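# Rehang a hose on the empty hooks across the room

## Task

Take the hose off the hooks it hangs on now and hang it on the two empty hooks on the wall opposite, so that it hangs motionless without touching the floor and is held only by those hooks. Then open the grippers and move the robot away. The robot must not tip over or be left leaning, or the task fails.

## Robot and tools

ROBOT. A wheeled base with two drive wheels and casters carries a lifting column. The column holds a tilting head and two six-joint arms, left and right, each ending in a two-finger gripper. Shoulder height S = 0.90 m + column_m. Folded, as at the start, the robot is 0.73 m long, 0.62 m wide and S + 0.43 m tall, and its front sits 0.40 m ahead of the column. The base can drive straight and turn in place but cannot move sideways.

FRAMES. Base frame: origin on the floor under the column, midway between the drive wheels; x forward, y left, z up. left_hand and right_hand are reported in this frame as the point where the fingers meet (the tips reach 8 mm further). The hand's z axis runs along the fingers (quat_wxyz maps (0,0,1) onto that direction) and its y axis along the opening. The odometry frame is the base frame as it was when the scene began.

execute_actions. Arguments: "actions", a list with zero or one action, and "cameras", a list chosen from cam_head_left, cam_head_right, cam_left_wrist, cam_right_wrist, nav_camera, all (omitted, null or ["all"] gives every camera; [] gives none). An empty list only reports state and images. One action may hold:
- "base" with exactly one key. translate_m is a relative drive from the current spot, in metres, -3 to 3, forward positive. rotate_rad is a relative turn in place, in radians, -3.2 to 3.2, left (counter-clockwise from above) positive.
- "joints": a single object of absolute targets keyed by joint name, covering both arms, column and head. column_m 0 to 0.8 m; head_tilt_rad -0.61 to 1.308 (0 is about level, positive tilts down); for each side X in left/right: X_joint1_rad -2.879 to 2.879, X_joint2_rad 0 to 3.141, X_joint3_rad 0 to 3.019, X_joint4_rad -1.692 to 1.57, X_joint5_rad -1.57 to 1.57 (positive swings the hand toward the robot's right), X_joint6_rad -2.094 to 2.094 (positive rolls clockwise viewed from behind the hand), X_gripper_m 0 to 0.093 m (fingertip gap; 0 is shut).
- "speeds": top-speed caps for this action only, translate_m 0.05 to 0.8 m/s, rotate_rad 0.1 to 1 rad/s (defaults are the maxima). Arms cannot be slowed.
All motions in an action start together. An action lasts at most 15 s; a drive or turn needing more than 8.667 s at its speed is refused. Unknown keys or out-of-range numbers get the whole call refused. Anything left out of an action may still be chasing an earlier target. If a call reports a stop, the remaining motion calls in that reply are skipped.

wait: "seconds" 0 to 10; commands nothing and returns the same report. zoom_image: "camera" and "region" [x0, y0, x1, y1] in pixels of that camera's latest full image (896x504, origin top-left), no larger than 504x504. read_manual: optional "section", only "licences"; moves nothing. finished_scene: "scene", the number of the current scene; irreversible, and the goal must already hold without the robot's help.

ARM GEOMETRY. With joint1 at -1.57 (left) or 1.57 (right) and joints 5 and 6 at 0, the arm lies in a vertical forward-facing plane 0.23 m beside the column. Let a = j2 - 0.35, b = 1.05 + j2 - j3, c = b - j4 (c = 1.57 means fingers pointing down). Hand is then about 0.12 + 0.39 sin a + 0.38 cos b + 0.25 cos c m ahead and S + 0.39 cos a - 0.38 sin b - 0.25 sin c m high. Example: j2, j3, j4 = 0.93, 0.78, 0.14 gives 0.60 m ahead, 0.25 m below S. Real hands sag lower and nearer the column, up to 5 cm (12 cm with a heavy or far load). An empty hand reaches roughly 1 m from the shoulder. Below 0.4 m height the base housing blocks hands less than 0.45 m ahead; avoid moving arms with column_m under 0.3. Loads with fingers down: 3.2 kg near 0.4 m ahead, 2 kg out to 0.6 m, 1 kg out to 0.8 m; a light load (0.2 kg) can be held with fingers as flat as 0.35 rad below level. Small target changes (under about 0.03 rad, 0.08 for joints 2 and 3) may not move a joint at all; for gentle contact step about 0.05 rad per call from your last target.

GRIPPER. Fingers are 7 cm long; body behind them 10 cm wide, 7 cm thick. To grip, command an opening smaller than the object; off_target is then expected. A reported gap staying 0.002 m or more above target means something is held. Grip strength holds about 2 to 6 kg.

RESULTS. base_status/joint_status: done, off_target, contact_stop (column or base hit something), time_out, not_followed. "joint command not followed" with a "cause:" line means a safety check refused an arm's targets (near the other arm, itself, the body, or an obstacle); back each moved joint off at least 0.05 rad, or drive away. on_its_own lists uncommanded behaviour; "held at" is a held target, not a position. Also reported: joint_positions, left_hand/right_hand, base_odometry (wheel-based, fooled by slip), turned_by_wheels vs turned_by_imu (a gap over about 4% and at least 0.05 rad means a collision or slip), base_tilt in degrees, motor_effort for left_wheel and right_wheel in percent with peak in brackets, wheel_motors_off, MOTOR HOT and OVER-TEMPERATURE FAULT lines, limit_stop_at_motor_heat, and a "pictures" line naming image order.

COLUMN AND BASE. The column halts going down when a hand or its load touches something, then refuses to descend until raised 0.2 m. A base stall gives contact_stop; back off 0.05 m before turning. Pushing hard about 3 s cuts the wheel motors for 2 s. A blocked arm keeps pushing and can overheat; resend its reported positions to relieve it (a held load sinks slightly each time).

CAMERAS. Head cameras look ahead, tilted down by about head_tilt_rad. Wrist cameras sit behind the fingertips and look along the fingers, angled 0.62 rad back toward the robot when the hand points down. nav_camera is at the base front, 0.23 m up, looking forward.

AVOID. Dropping the hose, slamming or pressing hard, letting the two arms collide or push on each other, tipping or tilting the robot, and overheating motors by long loaded holds.

Each tool is called after "Emit:" as a command line: name --argument value for each argument, lists and objects as JSON in quotes; but a table of rows of numbers goes row by row, as --pt "numbers of a row", without its own name.

## Session

Emit:
execute_actions --actions '[]'

Scene clock: 0.00 s.
base_odometry: x=+0.000 y=+0.000 heading=+0.000 (m, m, rad; odometry frame)
turned_by_wheels: +0.000 (rad since the last result)
turned_by_imu: +0.000 (rad since the last result)
base_tilt: forward=+0.9 right=-0.2 (deg)
base_status: not commanded
joint_positions: column_m=+0.555 head_tilt_rad=+0.880 left_joint1_rad=-1.538 left_joint2_rad=+0.912 left_joint3_rad=+0.407 left_joint4_rad=-0.953 left_joint5_rad=+0.030 left_joint6_rad=+0.018 left_gripper_m=+0.094 right_joint1_rad=+1.577 right_joint2_rad=+0.892 right_joint3_rad=+0.397 right_joint4_rad=-0.925 right_joint5_rad=+0.032 right_joint6_rad=+0.039 right_gripper_m=+0.095
joint_status: not commanded
wheel_motors_off: 0
motor_effort: left_wheel=+4 right_wheel=+2 (%)
left_hand: x=+0.1396 y=+0.2260 z=+1.2545 quat_wxyz=(+0.450, +0.013, -0.893, +0.009) (m; base frame)
right_hand: x=+0.1429 y=-0.2297 z=+1.2512 quat_wxyz=(+0.433, -0.008, -0.901, +0.021) (m; base frame)
pictures: cam_head_left, cam_head_right, cam_left_wrist, cam_right_wrist, nav_camera
Images, in order (width x height): cam_head_left 896x504, cam_head_right 896x504, cam_left_wrist 896x504, cam_right_wrist 896x504, nav_camera 896x504.

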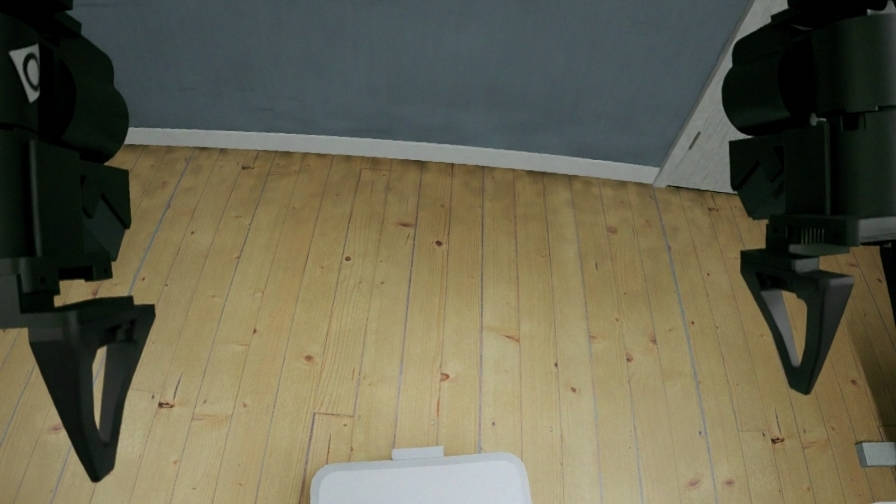

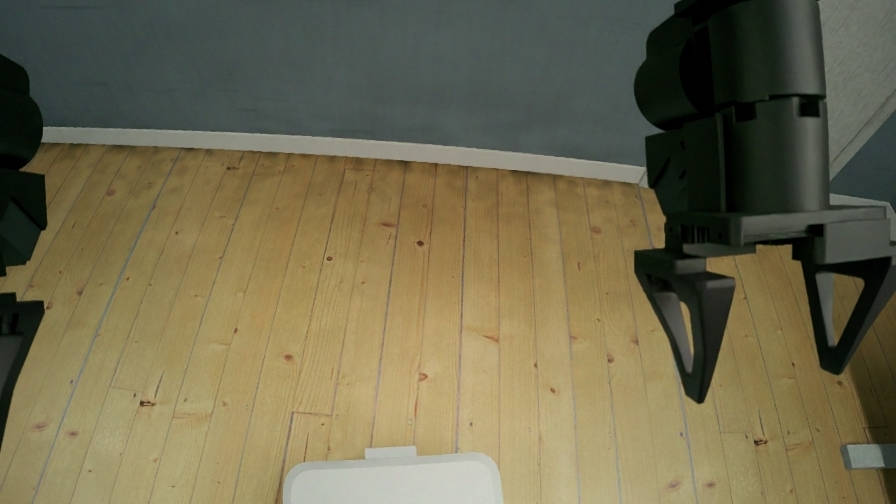

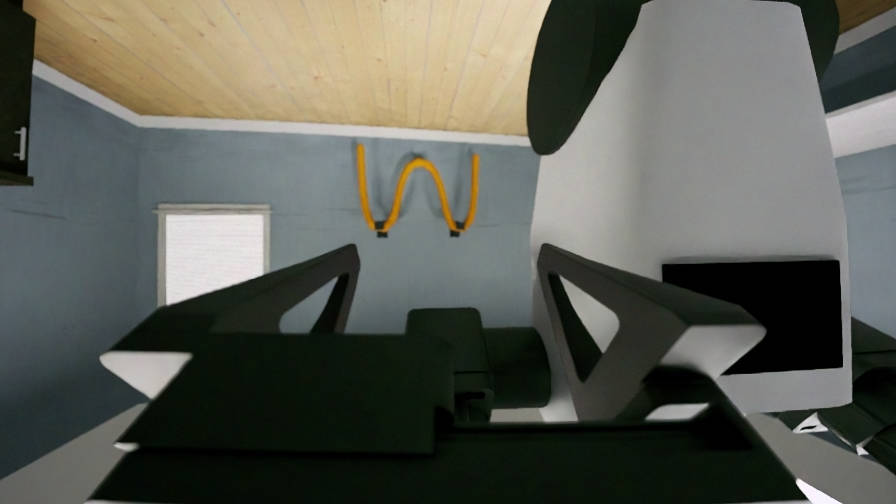

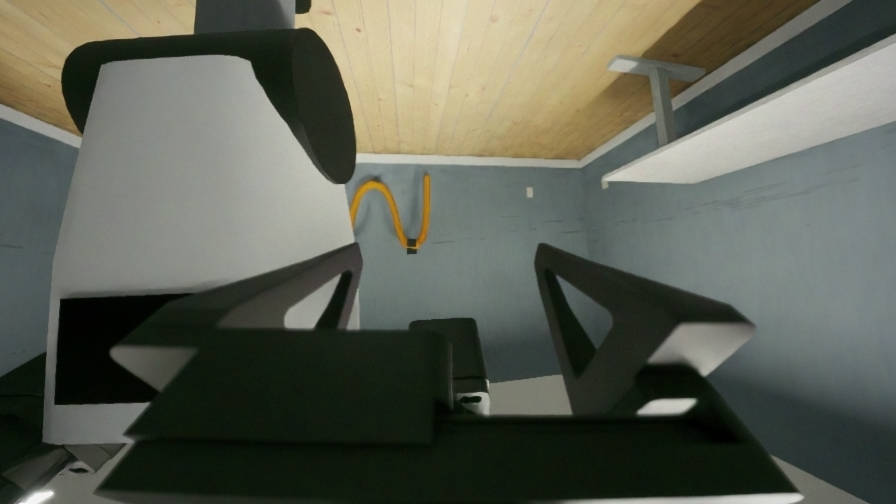

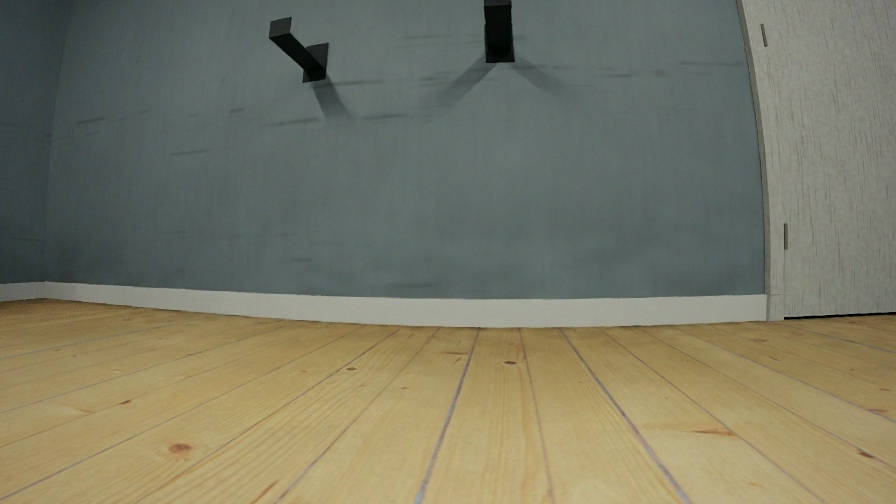

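Emit:
execute_actions --actions '[{"joints":{"head_tilt_rad":0.3}}]' --cameras '["cam_head_left"]'

Emit:
execute_actions --actions '[{"base":{"rotate_rad":3.14}}]' --cameras '["cam_head_left","nav_camera"]'

Scene clock: 1.97 s.
base_odometry: x=+0.000 y=+0.000 heading=+0.000 (m, m, rad; odometry frame)
turned_by_wheels: +0.000 (rad since the last result)
turned_by_imu: +0.000 (rad since the last result)
base_tilt: forward=+0.9 right=-0.2 (deg)
base_status: not commanded
joint_positions: column_m=+0.555 head_tilt_rad=+0.319 left_joint1_rad=-1.538 left_joint2_rad=+0.912 left_joint3_rad=+0.407 left_joint4_rad=-0.953 left_joint5_rad=+0.030 left_joint6_rad=+0.018 left_gripper_m=+0.094 right_joint1_rad=+1.577 right_joint2_rad=+0.892 right_joint3_rad=+0.397 right_joint4_rad=-0.925 right_joint5_rad=+0.032 right_joint6_rad=+0.039 right_gripper_m=+0.095
joint_status: all done
wheel_motors_off: 0
motor_effort: left_wheel=+5(2) right_wheel=+1(2) (%)
left_hand: x=+0.1396 y=+0.2260 z=+1.2545 quat_wxyz=(+0.450, +0.013, -0.893, +0.009) (m; base frame)
right_hand: x=+0.1429 y=-0.2297 z=+1.2512 quat_wxyz=(+0.433, -0.008, -0.901, +0.021) (m; base frame)
pictures: cam_head_left
camera_calibration (this result's frames):
cam_head_left: T_world_to_cam=[[-0.12372, -0.992194, 0.0156081, 0.0263364], [-0.417897, 0.0378301, -0.907706, 1.41962], [0.900031, -0.118824, -0.419316, 0.528455], [0, 0, 0, 1]] pos_world=[0.120888, 0.0352198, 1.50978]
Images, in order (width x height): cam_head_left 896x504.

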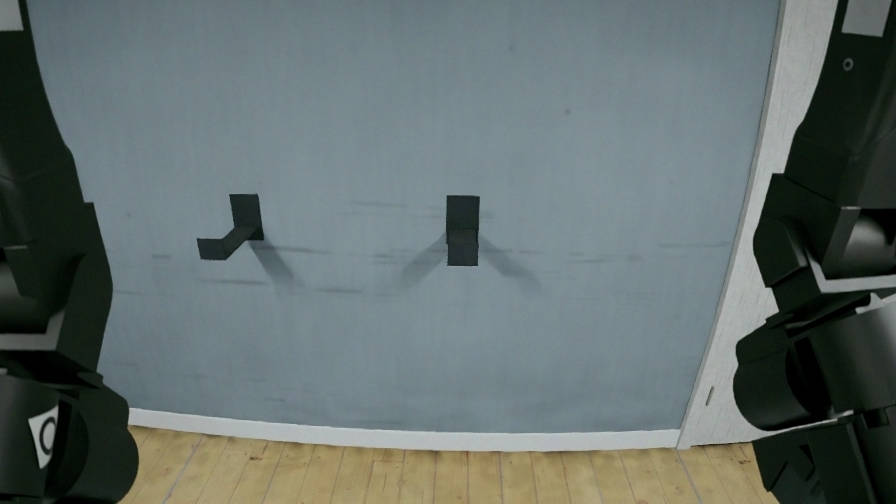

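Scene clock: 6.70 s.
base_odometry: x=+0.000 y=+0.000 heading=+3.139 (m, m, rad; odometry frame)
turned_by_wheels: +3.139 (rad since the last result)
turned_by_imu: +3.102 (rad since the last result)
base_tilt: forward=+0.9 right=-0.1 (deg)
base_status: done
joint_positions: column_m=+0.555 head_tilt_rad=+0.319 left_joint1_rad=-1.538 left_joint2_rad=+0.912 left_joint3_rad=+0.407 left_joint4_rad=-0.953 left_joint5_rad=+0.030 left_joint6_rad=+0.018 left_gripper_m=+0.094 right_joint1_rad=+1.577 right_joint2_rad=+0.892 right_joint3_rad=+0.397 right_joint4_rad=-0.925 right_joint5_rad=+0.032 right_joint6_rad=+0.039 right_gripper_m=+0.095
joint_status: not commanded
wheel_motors_off: 0
motor_effort: left_wheel=-9(48) right_wheel=+8(41) (%)
left_hand: x=+0.1396 y=+0.2260 z=+1.2545 quat_wxyz=(+0.450, +0.013, -0.893, +0.009) (m; base frame)
right_hand: x=+0.1429 y=-0.2297 z=+1.2512 quat_wxyz=(+0.433, -0.008, -0.901, +0.021) (m; base frame)
pictures: cam_head_left, nav_camera
camera_calibration (this result's frames):
cam_head_left: T_world_to_cam=[[-0.123721, -0.992194, 0.0155994, 0.0263499], [-0.417833, 0.0378301, -0.907736, 1.41966], [0.90006, -0.118824, -0.419252, 0.528356], [0, 0, 0, 1]] pos_world=[0.120891, 0.0352198, 1.50978]
Images, in order (width x height): cam_head_left 896x504, nav_camera 896x504.

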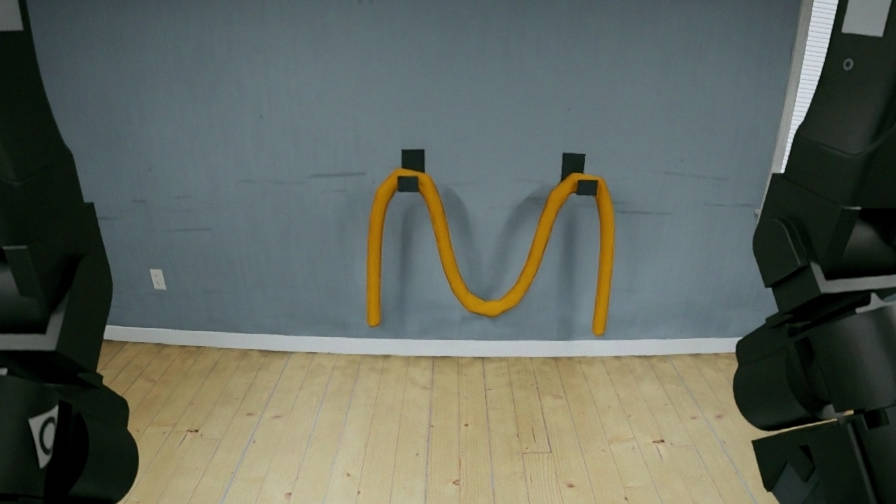

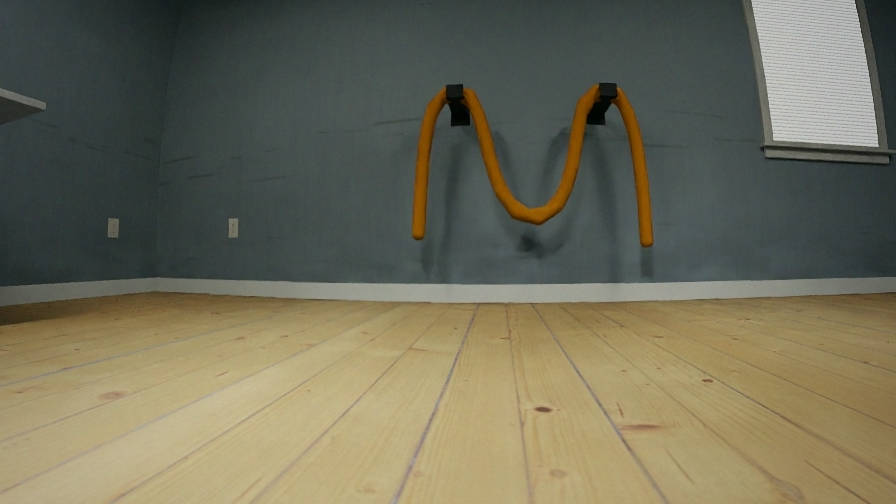

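Emit:
execute_actions --actions '[{"base":{"rotate_rad":-0.4},"joints":{"column_m":0.66,"head_tilt_rad":0.6,"left_joint1_rad":-1.35,"left_joint2_rad":1.15,"left_joint3_rad":0.9,"left_joint4_rad":-0.27,"left_joint5_rad":0,"left_joint6_rad":1.57,"right_joint1_rad":1.35,"right_joint2_rad":1.15,"right_joint3_rad":0.9,"right_joint4_rad":-0.27,"right_joint5_rad":0,"right_joint6_rad":-1.57}}]' --cameras '[]'

Emit:
execute_actions --actions '[{"base":{"translate_m":1.05}}]' --cameras '[]'

Emit:
execute_actions --actions '[{"base":{"rotate_rad":0.44}}]'

Scene clock: 13.57 s.
base_odometry: x=+0.000 y=+0.000 heading=+2.740 (m, m, rad; odometry frame)
turned_by_wheels: -0.399 (rad since the last result)
turned_by_imu: -0.394 (rad since the last result)
base_tilt: forward=+0.9 right=-0.2 (deg)
base_status: done
joint_positions: column_m=+0.660 head_tilt_rad=+0.603 left_joint1_rad=-1.349 left_joint2_rad=+1.149 left_joint3_rad=+0.912 left_joint4_rad=-0.276 left_joint5_rad=+0.001 left_joint6_rad=+1.561 left_gripper_m=+0.094 right_joint1_rad=+1.355 right_joint2_rad=+1.152 right_joint3_rad=+0.909 right_joint4_rad=-0.278 right_joint5_rad=+0.000 right_joint6_rad=-1.559 right_gripper_m=+0.095
joint_status: all done
wheel_motors_off: 0
motor_effort: left_wheel=+7(35) right_wheel=-7(35) (%)
left_hand: x=+0.5052 y=+0.3377 z=+1.2281 quat_wxyz=(+0.064, -0.660, -0.745, -0.072) (m; base frame)
right_hand: x=+0.5016 y=-0.3356 z=+1.2259 quat_wxyz=(+0.065, +0.661, -0.745, +0.067) (m; base frame)
pictures: none
No camera images: the call's "cameras" was empty. Leave "cameras" out to get every camera's image.

Scene clock: 17.13 s.
base_odometry: x=-0.967 y=+0.410 heading=+2.741 (m, m, rad; odometry frame)
turned_by_wheels: +0.001 (rad since the last result)
turned_by_imu: +0.005 (rad since the last result)
base_tilt: forward=+0.9 right=-0.1 (deg)
base_status: done
joint_positions: column_m=+0.660 head_tilt_rad=+0.604 left_joint1_rad=-1.349 left_joint2_rad=+1.149 left_joint3_rad=+0.904 left_joint4_rad=-0.275 left_joint5_rad=+0.001 left_joint6_rad=+1.561 left_gripper_m=+0.094 right_joint1_rad=+1.355 right_joint2_rad=+1.152 right_joint3_rad=+0.904 right_joint4_rad=-0.275 right_joint5_rad=+0.000 right_joint6_rad=-1.559 right_gripper_m=+0.095
joint_status: not commanded
wheel_motors_off: 0
motor_effort: left_wheel=+1(75) right_wheel=-2(53) (%)
left_hand: x=+0.5004 y=+0.3374 z=+1.2271 quat_wxyz=(+0.066, -0.660, -0.745, -0.069) (m; base frame)
right_hand: x=+0.4992 y=-0.3355 z=+1.2254 quat_wxyz=(+0.066, +0.661, -0.745, +0.066) (m; base frame)
pictures: none
No camera images: the call's "cameras" was empty. Leave "cameras" out to get every camera's image.

Scene clock: 19.13 s.
base_odometry: x=-0.967 y=+0.410 heading=-3.103 (m, m, rad; odometry frame)
turned_by_wheels: +0.439 (rad since the last result)
turned_by_imu: +0.433 (rad since the last result)
base_tilt: forward=+1.0 right=-0.1 (deg)
base_status: done
joint_positions: column_m=+0.660 head_tilt_rad=+0.604 left_joint1_rad=-1.348 left_joint2_rad=+1.149 left_joint3_rad=+0.904 left_joint4_rad=-0.275 left_joint5_rad=+0.001 left_joint6_rad=+1.561 left_gripper_m=+0.094 right_joint1_rad=+1.354 right_joint2_rad=+1.152 right_joint3_rad=+0.904 right_joint4_rad=-0.275 right_joint5_rad=+0.000 right_joint6_rad=-1.559 right_gripper_m=+0.095
joint_status: not commanded
wheel_motors_off: 0
motor_effort: left_wheel=-7(62) right_wheel=+5(42) (%)
left_hand: x=+0.5004 y=+0.3375 z=+1.2271 quat_wxyz=(+0.066, -0.660, -0.745, -0.069) (m; base frame)
right_hand: x=+0.4991 y=-0.3356 z=+1.2254 quat_wxyz=(+0.066, +0.660, -0.745, +0.066) (m; base frame)
pictures: cam_head_left, cam_head_right, cam_left_wrist, cam_right_wrist, nav_camera
camera_calibration (this result's frames):
cam_head_left: T_world_to_cam=[[-0.114366, -0.992194, 0.0497071, -0.031885], [-0.655877, 0.0378301, -0.753919, 1.27328], [0.746154, -0.118824, -0.655084, 0.968018], [0, 0, 0, 1]] pos_world=[0.109176, 0.0352198, 1.59567]
cam_head_right: T_world_to_cam=[[-0.11168, -0.992999, 0.0384821, -0.0760286], [-0.655378, 0.0444891, -0.75399, 1.27763], [0.746999, -0.109426, -0.655758, 0.963569], [0, 0, 0, 1]] pos_world=[0.109054, -0.0268973, 1.59811]
cam_left_wrist: T_world_to_cam=[[-0.993183, -0.116197, -0.00927772, 0.545187], [-0.0872383, 0.688151, 0.720304, -1.06529], [-0.0773124, 0.716203, -0.693596, 0.771432], [0, 0, 0, 1]] pos_world=[0.508178, 0.243928, 1.30745]
cam_right_wrist: T_world_to_cam=[[0.993239, -0.116063, 0.00225733, -0.532092], [-0.0824901, -0.691982, 0.717187, -1.0621], [-0.0816768, -0.712524, -0.696878, 0.775044], [0, 0, 0, 1]] pos_world=[0.504186, -0.24447, 1.30303]
Images, in order (width x height): cam_head_left 896x504, cam_head_right 896x504, cam_left_wrist 896x504, cam_right_wrist 896x504, nav_camera 896x504.

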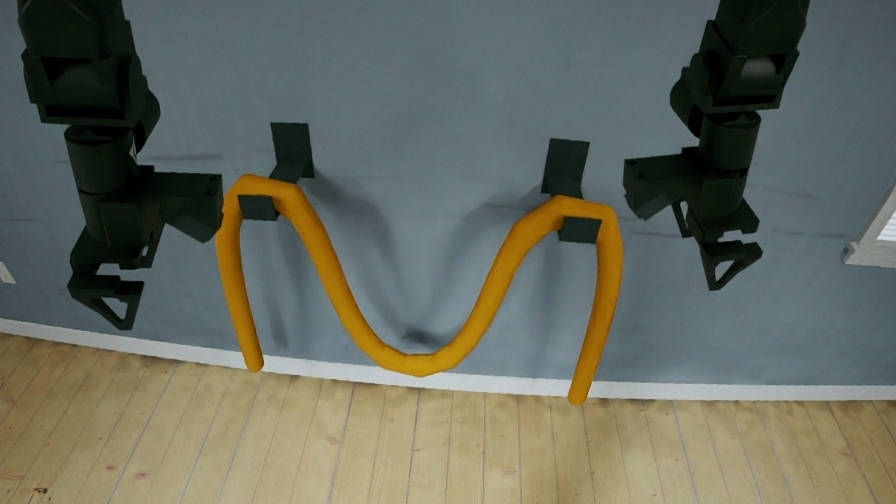

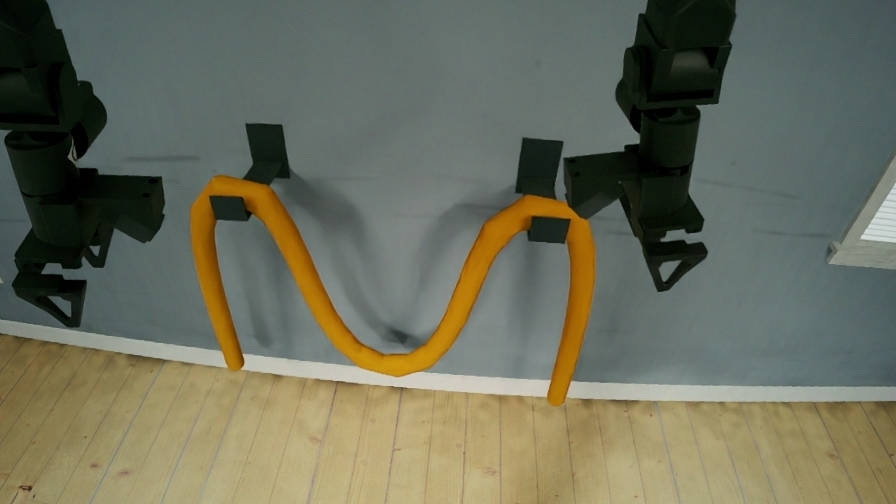

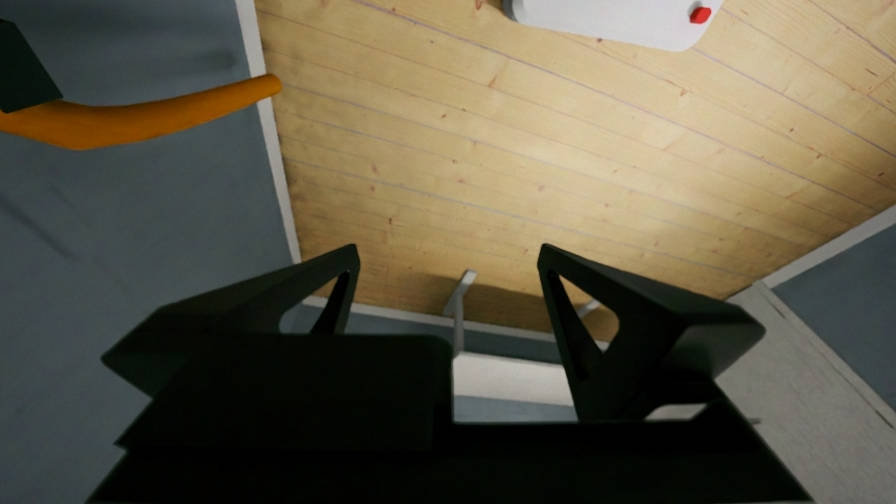

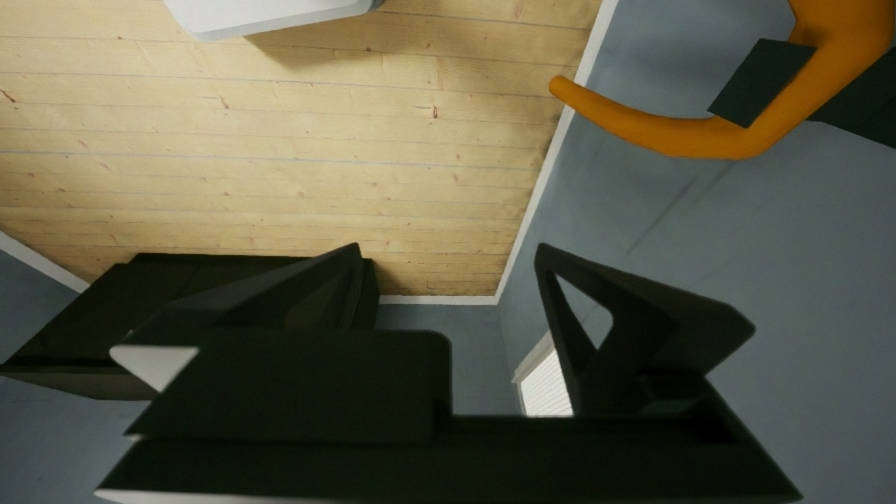

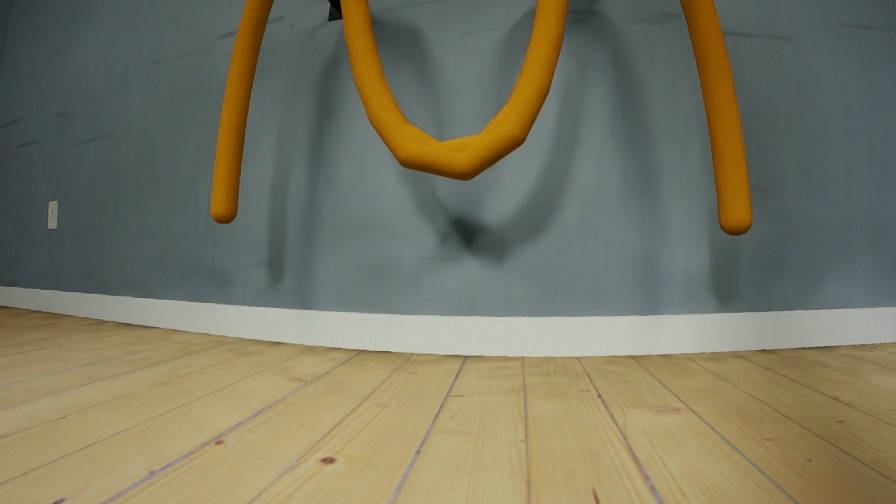

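Emit:
execute_actions --actions '[{"base":{"rotate_rad":0.2}}]' --cameras '[]'

Emit:
execute_actions --actions '[{"base":{"translate_m":0.33}}]' --cameras '[]'

Emit:
execute_actions --actions '[{"base":{"rotate_rad":-0.37},"joints":{"head_tilt_rad":0.8}}]'

Scene clock: 22.90 s.
base_odometry: x=-0.967 y=+0.410 heading=-2.905 (m, m, rad; odometry frame)
turned_by_wheels: +0.199 (rad since the last result)
turned_by_imu: +0.197 (rad since the last result)
base_tilt: forward=+1.0 right=-0.1 (deg)
base_status: done
joint_positions: column_m=+0.660 head_tilt_rad=+0.604 left_joint1_rad=-1.349 left_joint2_rad=+1.149 left_joint3_rad=+0.904 left_joint4_rad=-0.275 left_joint5_rad=+0.001 left_joint6_rad=+1.561 left_gripper_m=+0.094 right_joint1_rad=+1.354 right_joint2_rad=+1.152 right_joint3_rad=+0.904 right_joint4_rad=-0.275 right_joint5_rad=+0.000 right_joint6_rad=-1.559 right_gripper_m=+0.095
joint_status: not commanded
wheel_motors_off: 0
motor_effort: left_wheel=-8(38) right_wheel=+8(36) (%)
left_hand: x=+0.5004 y=+0.3374 z=+1.2271 quat_wxyz=(+0.066, -0.660, -0.745, -0.069) (m; base frame)
right_hand: x=+0.4991 y=-0.3356 z=+1.2254 quat_wxyz=(+0.066, +0.660, -0.745, +0.066) (m; base frame)
pictures: none
No camera images: the call's "cameras" was empty. Leave "cameras" out to get every camera's image.

Scene clock: 25.20 s.
base_odometry: x=-1.288 y=+0.332 heading=-2.904 (m, m, rad; odometry frame)
turned_by_wheels: +0.001 (rad since the last result)
turned_by_imu: +0.002 (rad since the last result)
base_tilt: forward=+0.9 right=-0.1 (deg)
base_status: done
joint_positions: column_m=+0.660 head_tilt_rad=+0.604 left_joint1_rad=-1.349 left_joint2_rad=+1.149 left_joint3_rad=+0.904 left_joint4_rad=-0.275 left_joint5_rad=+0.001 left_joint6_rad=+1.561 left_gripper_m=+0.094 right_joint1_rad=+1.354 right_joint2_rad=+1.152 right_joint3_rad=+0.902 right_joint4_rad=-0.274 right_joint5_rad=+0.000 right_joint6_rad=-1.559 right_gripper_m=+0.095
joint_status: not commanded
wheel_motors_off: 0
motor_effort: left_wheel=+3(56) right_wheel=-1(67) (%)
left_hand: x=+0.5004 y=+0.3374 z=+1.2271 quat_wxyz=(+0.066, -0.660, -0.745, -0.069) (m; base frame)
right_hand: x=+0.4986 y=-0.3356 z=+1.2253 quat_wxyz=(+0.066, +0.660, -0.745, +0.066) (m; base frame)
pictures: none
No camera images: the call's "cameras" was empty. Leave "cameras" out to get every camera's image.

Scene clock: 27.13 s.
base_odometry: x=-1.288 y=+0.332 heading=+3.011 (m, m, rad; odometry frame)
turned_by_wheels: -0.368 (rad since the last result)
turned_by_imu: -0.363 (rad since the last result)
base_tilt: forward=+1.0 right=-0.1 (deg)
base_status: done
joint_positions: column_m=+0.660 head_tilt_rad=+0.802 left_joint1_rad=-1.349 left_joint2_rad=+1.149 left_joint3_rad=+0.904 left_joint4_rad=-0.275 left_joint5_rad=+0.001 left_joint6_rad=+1.561 left_gripper_m=+0.094 right_joint1_rad=+1.354 right_joint2_rad=+1.152 right_joint3_rad=+0.902 right_joint4_rad=-0.274 right_joint5_rad=+0.000 right_joint6_rad=-1.559 right_gripper_m=+0.095
joint_status: all done
wheel_motors_off: 0
motor_effort: left_wheel=+5(41) right_wheel=-6(63) (%)
left_hand: x=+0.5004 y=+0.3372 z=+1.2271 quat_wxyz=(+0.066, -0.660, -0.745, -0.069) (m; base frame)
right_hand: x=+0.4985 y=-0.3358 z=+1.2253 quat_wxyz=(+0.066, +0.660, -0.745, +0.066) (m; base frame)
pictures: cam_head_left, cam_head_right, cam_left_wrist, cam_right_wrist, nav_camera
camera_calibration (this result's frames):
cam_head_left: T_world_to_cam=[[-0.102365, -0.992194, 0.0712162, -0.0678862], [-0.791267, 0.0378301, -0.6103, 1.04367], [0.602842, -0.118824, -0.788963, 1.19553], [0, 0, 0, 1]] pos_world=[0.0981543, 0.0352198, 1.58501]
cam_head_right: T_world_to_cam=[[-0.101938, -0.992999, 0.0596823, -0.111408], [-0.790791, 0.0444891, -0.610467, 1.04818], [0.603538, -0.109426, -0.78979, 1.19134], [0, 0, 0, 1]] pos_world=[0.0985161, -0.0268973, 1.58744]
cam_left_wrist: T_world_to_cam=[[-0.993227, -0.115824, -0.00920107, 0.544987], [-0.0869756, 0.68866, 0.719849, -1.06472], [-0.0770393, 0.715774, -0.69407, 0.772245], [0, 0, 0, 1]] pos_world=[0.508185, 0.243596, 1.30744]
cam_right_wrist: T_world_to_cam=[[0.993217, -0.116252, 0.00229571, -0.531633], [-0.0826221, -0.691729, 0.717415, -1.0623], [-0.0818128, -0.712739, -0.696642, 0.774503], [0, 0, 0, 1]] pos_world=[0.503622, -0.244606, 1.30288]
Images, in order (width x height): cam_head_left 896x504, cam_head_right 896x504, cam_left_wrist 896x504, cam_right_wrist 896x504, nav_camera 896x504.

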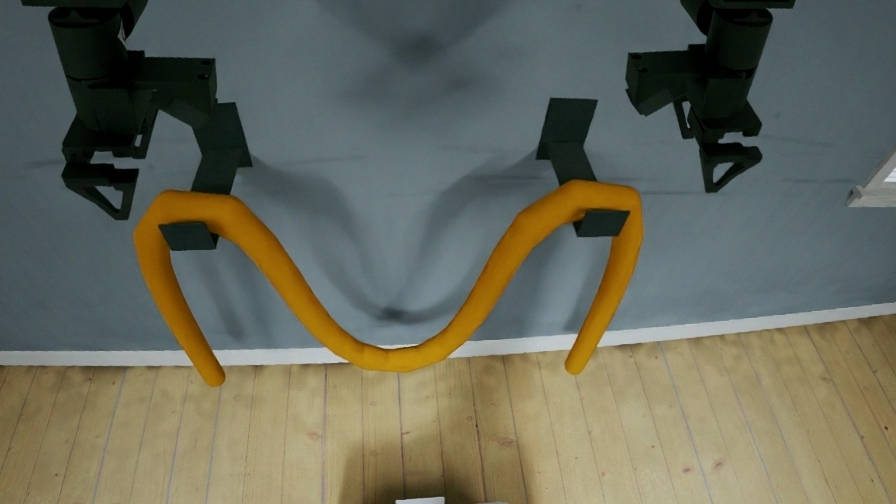

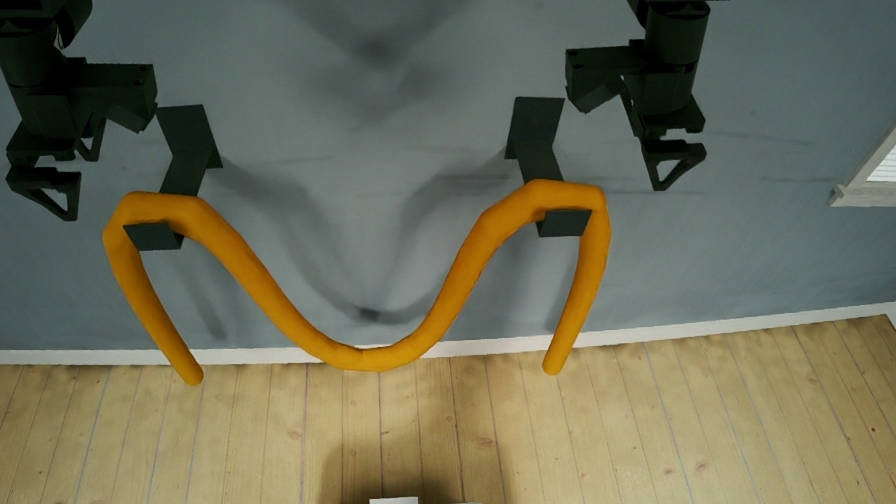

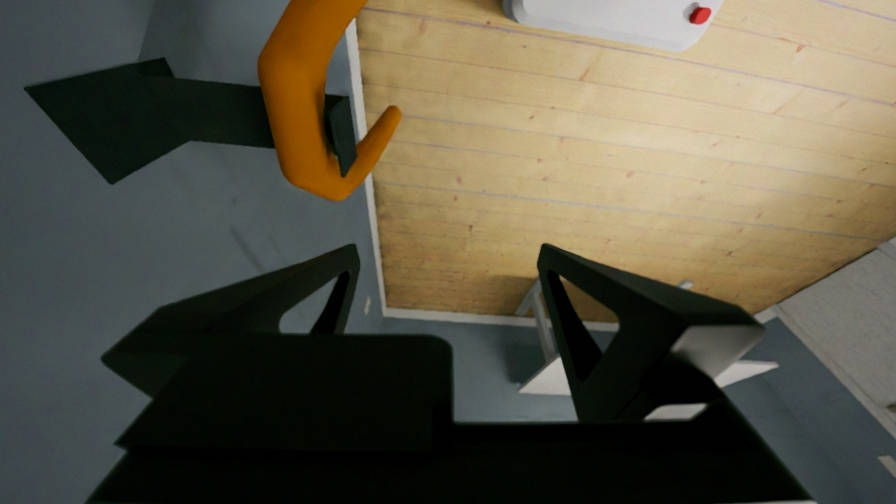

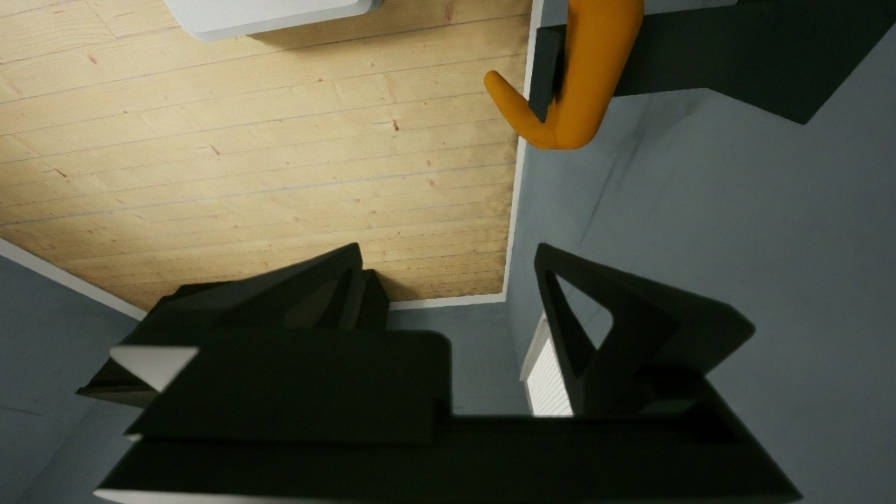

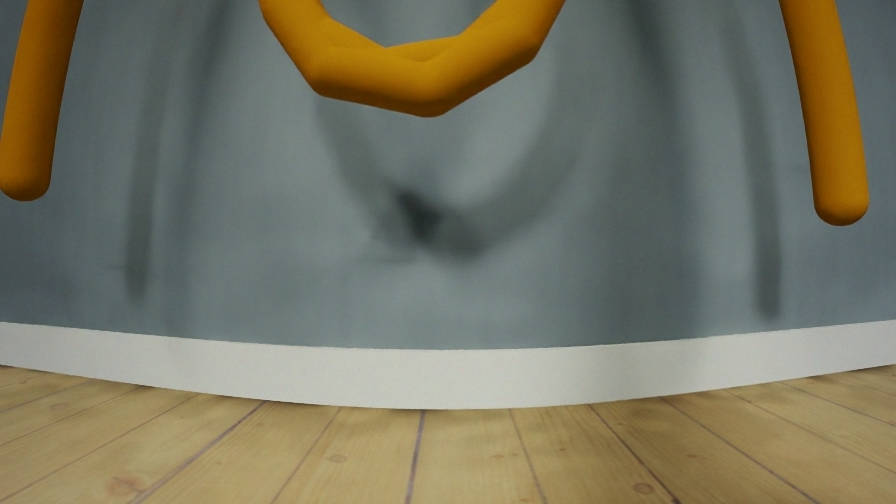

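Emit:
execute_actions --actions '[{"base":{"translate_m":0.13},"speeds":{"translate_m":0.2},"joints":{"left_joint1_rad":-1.42,"right_joint1_rad":1.5,"column_m":0.56,"head_tilt_rad":0.95}}]'

Scene clock: 32.60 s.
base_odometry: x=-1.417 y=+0.349 heading=+3.010 (m, m, rad; odometry frame)
turned_by_wheels: -0.001 (rad since the last result)
turned_by_imu: +0.000 (rad since the last result)
base_tilt: forward=+0.9 right=-0.1 (deg)
base_status: done
joint_positions: column_m=+0.560 head_tilt_rad=+0.951 left_joint1_rad=-1.425 left_joint2_rad=+1.149 left_joint3_rad=+0.903 left_joint4_rad=-0.275 left_joint5_rad=+0.001 left_joint6_rad=+1.561 left_gripper_m=+0.094 right_joint1_rad=+1.510 right_joint2_rad=+1.152 right_joint3_rad=+0.902 right_joint4_rad=-0.274 right_joint5_rad=-0.001 right_joint6_rad=-1.559 right_gripper_m=+0.095
joint_status: all done
wheel_motors_off: 0
motor_effort: left_wheel=-1(63) right_wheel=+3(57) (%)
left_hand: x=+0.5035 y=+0.2987 z=+1.1210 quat_wxyz=(+0.043, -0.676, -0.734, -0.045) (m; base frame)
right_hand: x=+0.5039 y=-0.2567 z=+1.1158 quat_wxyz=(+0.019, +0.692, -0.722, +0.018) (m; base frame)
pictures: cam_head_left, cam_head_right, cam_left_wrist, cam_right_wrist, nav_camera
camera_calibration (this result's frames):
cam_head_left: T_world_to_cam=[[-0.0906466, -0.992194, 0.085636, -0.0836587], [-0.873167, 0.0378301, -0.48595, 0.794601], [0.478917, -0.118824, -0.869781, 1.24794], [0, 0, 0, 1]] pos_world=[0.0885774, 0.0352198, 1.47873]
cam_head_right: T_world_to_cam=[[-0.0919384, -0.992999, 0.0741668, -0.128346], [-0.872722, 0.0444891, -0.486187, 0.799207], [0.479483, -0.109426, -0.870702, 1.24382], [0, 0, 0, 1]] pos_world=[0.0892955, -0.0268973, 1.48108]
cam_left_wrist: T_world_to_cam=[[-0.996925, -0.0783374, -0.00202976, 0.525239], [-0.0593232, 0.73752, 0.672715, -0.937299], [-0.0512018, 0.670767, -0.739899, 0.778249], [0, 0, 0, 1]] pos_world=[0.507868, 0.210398, 1.20743]
cam_right_wrist: T_world_to_cam=[[0.999234, -0.0381868, -0.00851949, -0.498405], [-0.0247985, -0.786559, 0.617017, -0.870031], [-0.030263, -0.616333, -0.786904, 0.854553], [0, 0, 0, 1]] pos_world=[0.502309, -0.176674, 1.20503]
Images, in order (width x height): cam_head_left 896x504, cam_head_right 896x504, cam_left_wrist 896x504, cam_right_wrist 896x504, nav_camera 896x504.

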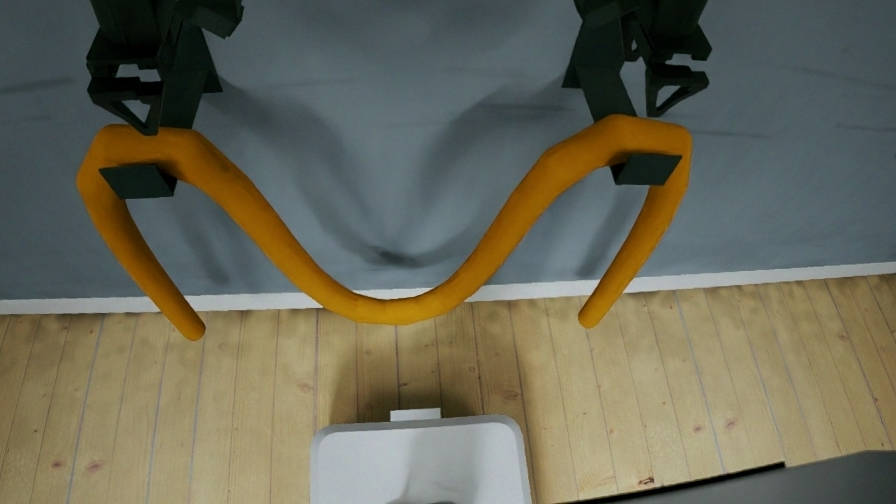

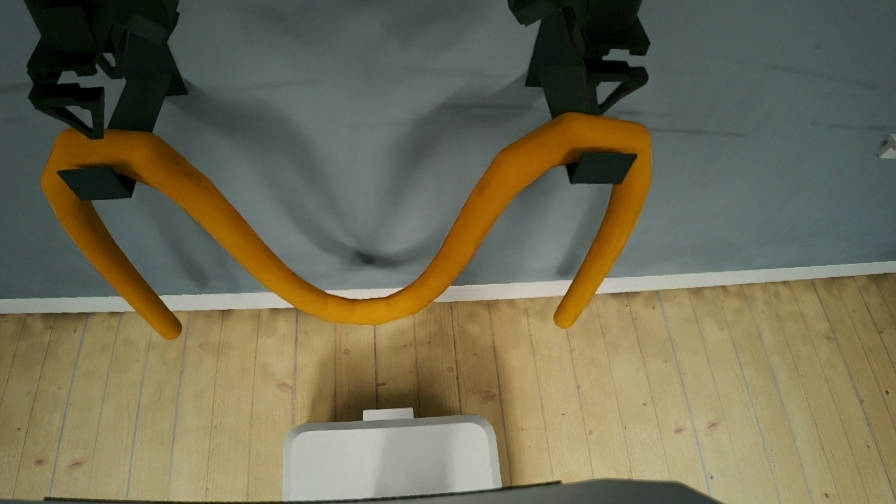

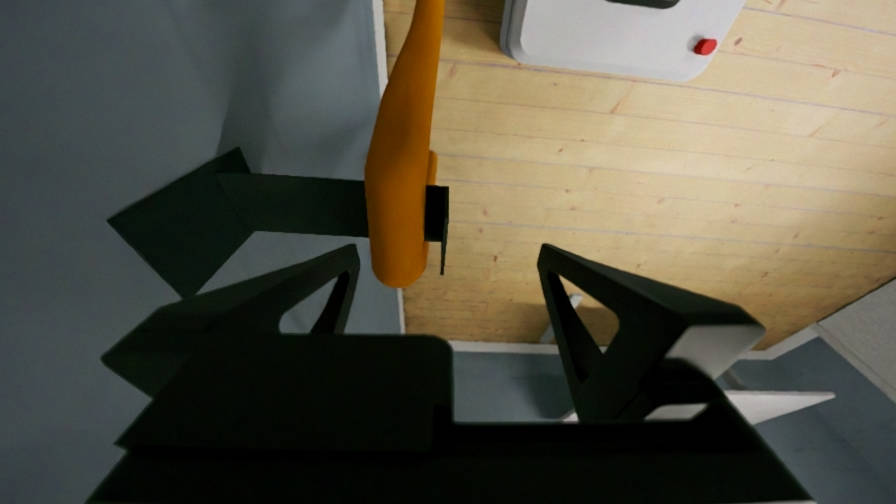

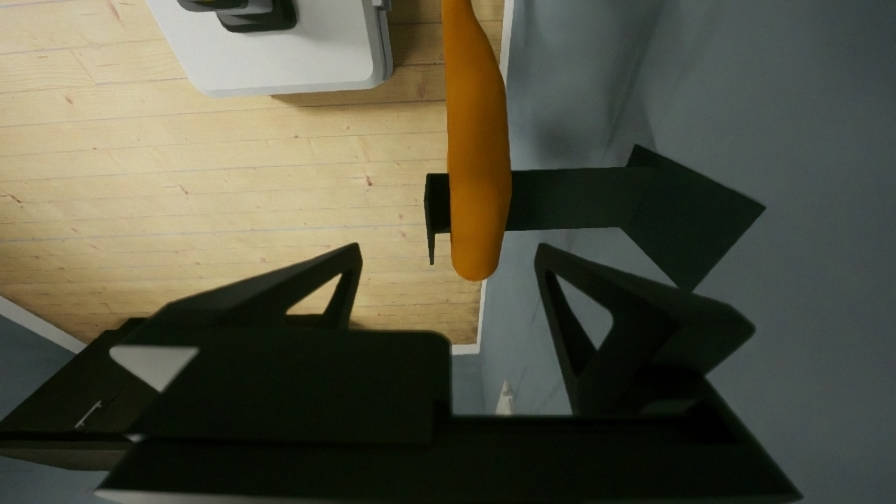

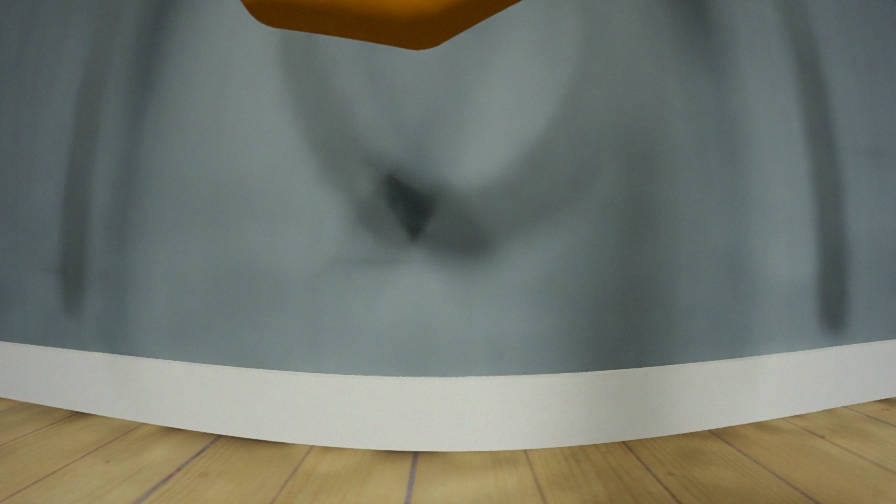

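Emit:
execute_actions --actions '[{"base":{"translate_m":0.033},"speeds":{"translate_m":0.1},"joints":{"left_joint1_rad":-1.45,"right_joint1_rad":1.55,"column_m":0.51}}]' --cameras '["cam_head_left","cam_left_wrist","cam_right_wrist"]'

Scene clock: 35.97 s.
base_odometry: x=-1.449 y=+0.354 heading=+3.009 (m, m, rad; odometry frame)
turned_by_wheels: -0.001 (rad since the last result)
turned_by_imu: +0.000 (rad since the last result)
base_tilt: forward=+0.9 right=-0.2 (deg)
base_status: done
joint_positions: column_m=+0.510 head_tilt_rad=+0.951 left_joint1_rad=-1.448 left_joint2_rad=+1.148 left_joint3_rad=+0.903 left_joint4_rad=-0.275 left_joint5_rad=+0.001 left_joint6_rad=+1.561 left_gripper_m=+0.094 right_joint1_rad=+1.546 right_joint2_rad=+1.152 right_joint3_rad=+0.902 right_joint4_rad=-0.273 right_joint5_rad=-0.001 right_joint6_rad=-1.559 right_gripper_m=+0.095
joint_status: all done
wheel_motors_off: 0
motor_effort: left_wheel=+0(36) right_wheel=+1(47) (%)
left_hand: x=+0.5044 y=+0.2872 z=+1.0699 quat_wxyz=(+0.036, -0.681, -0.731, -0.039) (m; base frame)
right_hand: x=+0.5045 y=-0.2382 z=+1.0651 quat_wxyz=(+0.007, +0.698, -0.716, +0.007) (m; base frame)
pictures: cam_head_left, cam_left_wrist, cam_right_wrist
camera_calibration (this result's frames):
cam_head_left: T_world_to_cam=[[-0.0906236, -0.992194, 0.0856604, -0.0794148], [-0.873298, 0.0378301, -0.485716, 0.769961], [0.478684, -0.118824, -0.86991, 1.20466], [0, 0, 0, 1]] pos_world=[0.0885593, 0.0352198, 1.42873]
cam_left_wrist: T_world_to_cam=[[-0.997746, -0.0670987, -0.000991218, 0.521208], [-0.0511655, 0.751098, 0.658205, -0.886872], [-0.0434202, 0.656772, -0.752838, 0.762044], [0, 0, 0, 1]] pos_world=[0.507744, 0.200611, 1.15796]
cam_right_wrist: T_world_to_cam=[[0.999767, -0.0197791, -0.00866393, -0.494453], [-0.0108051, -0.805621, 0.592332, -0.809489], [-0.0186956, -0.5921, -0.805647, 0.845981], [0, 0, 0, 1]] pos_world=[0.501407, -0.161016, 1.15676]
Images, in order (width x height): cam_head_left 896x504, cam_left_wrist 896x504, cam_right_wrist 896x504.

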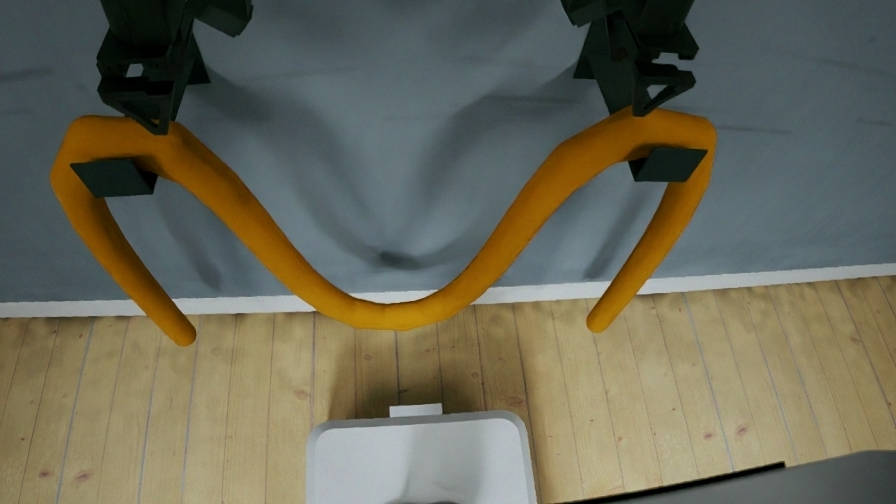

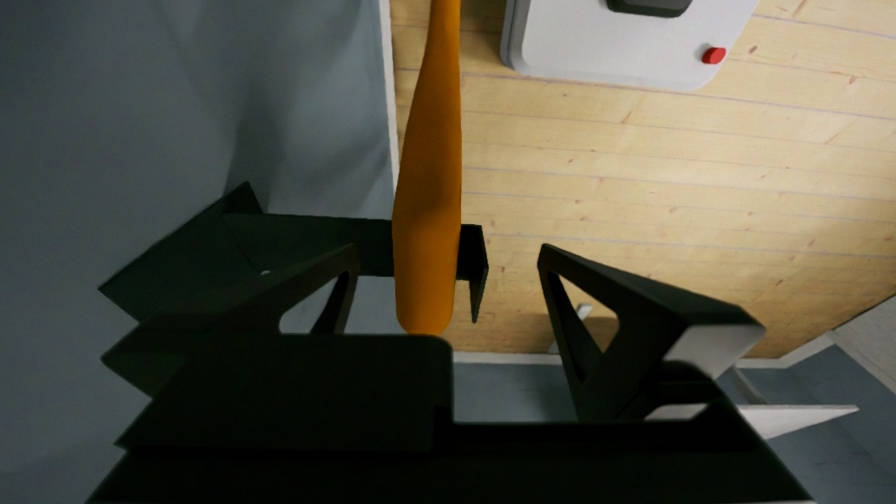

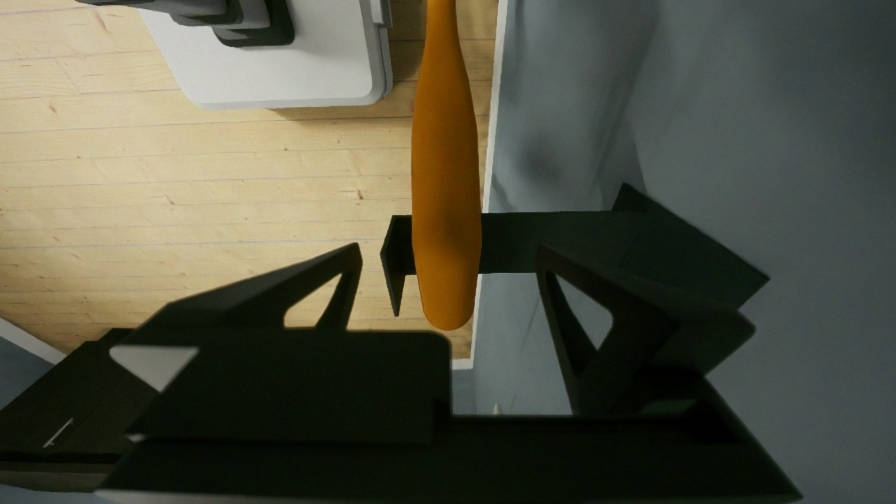

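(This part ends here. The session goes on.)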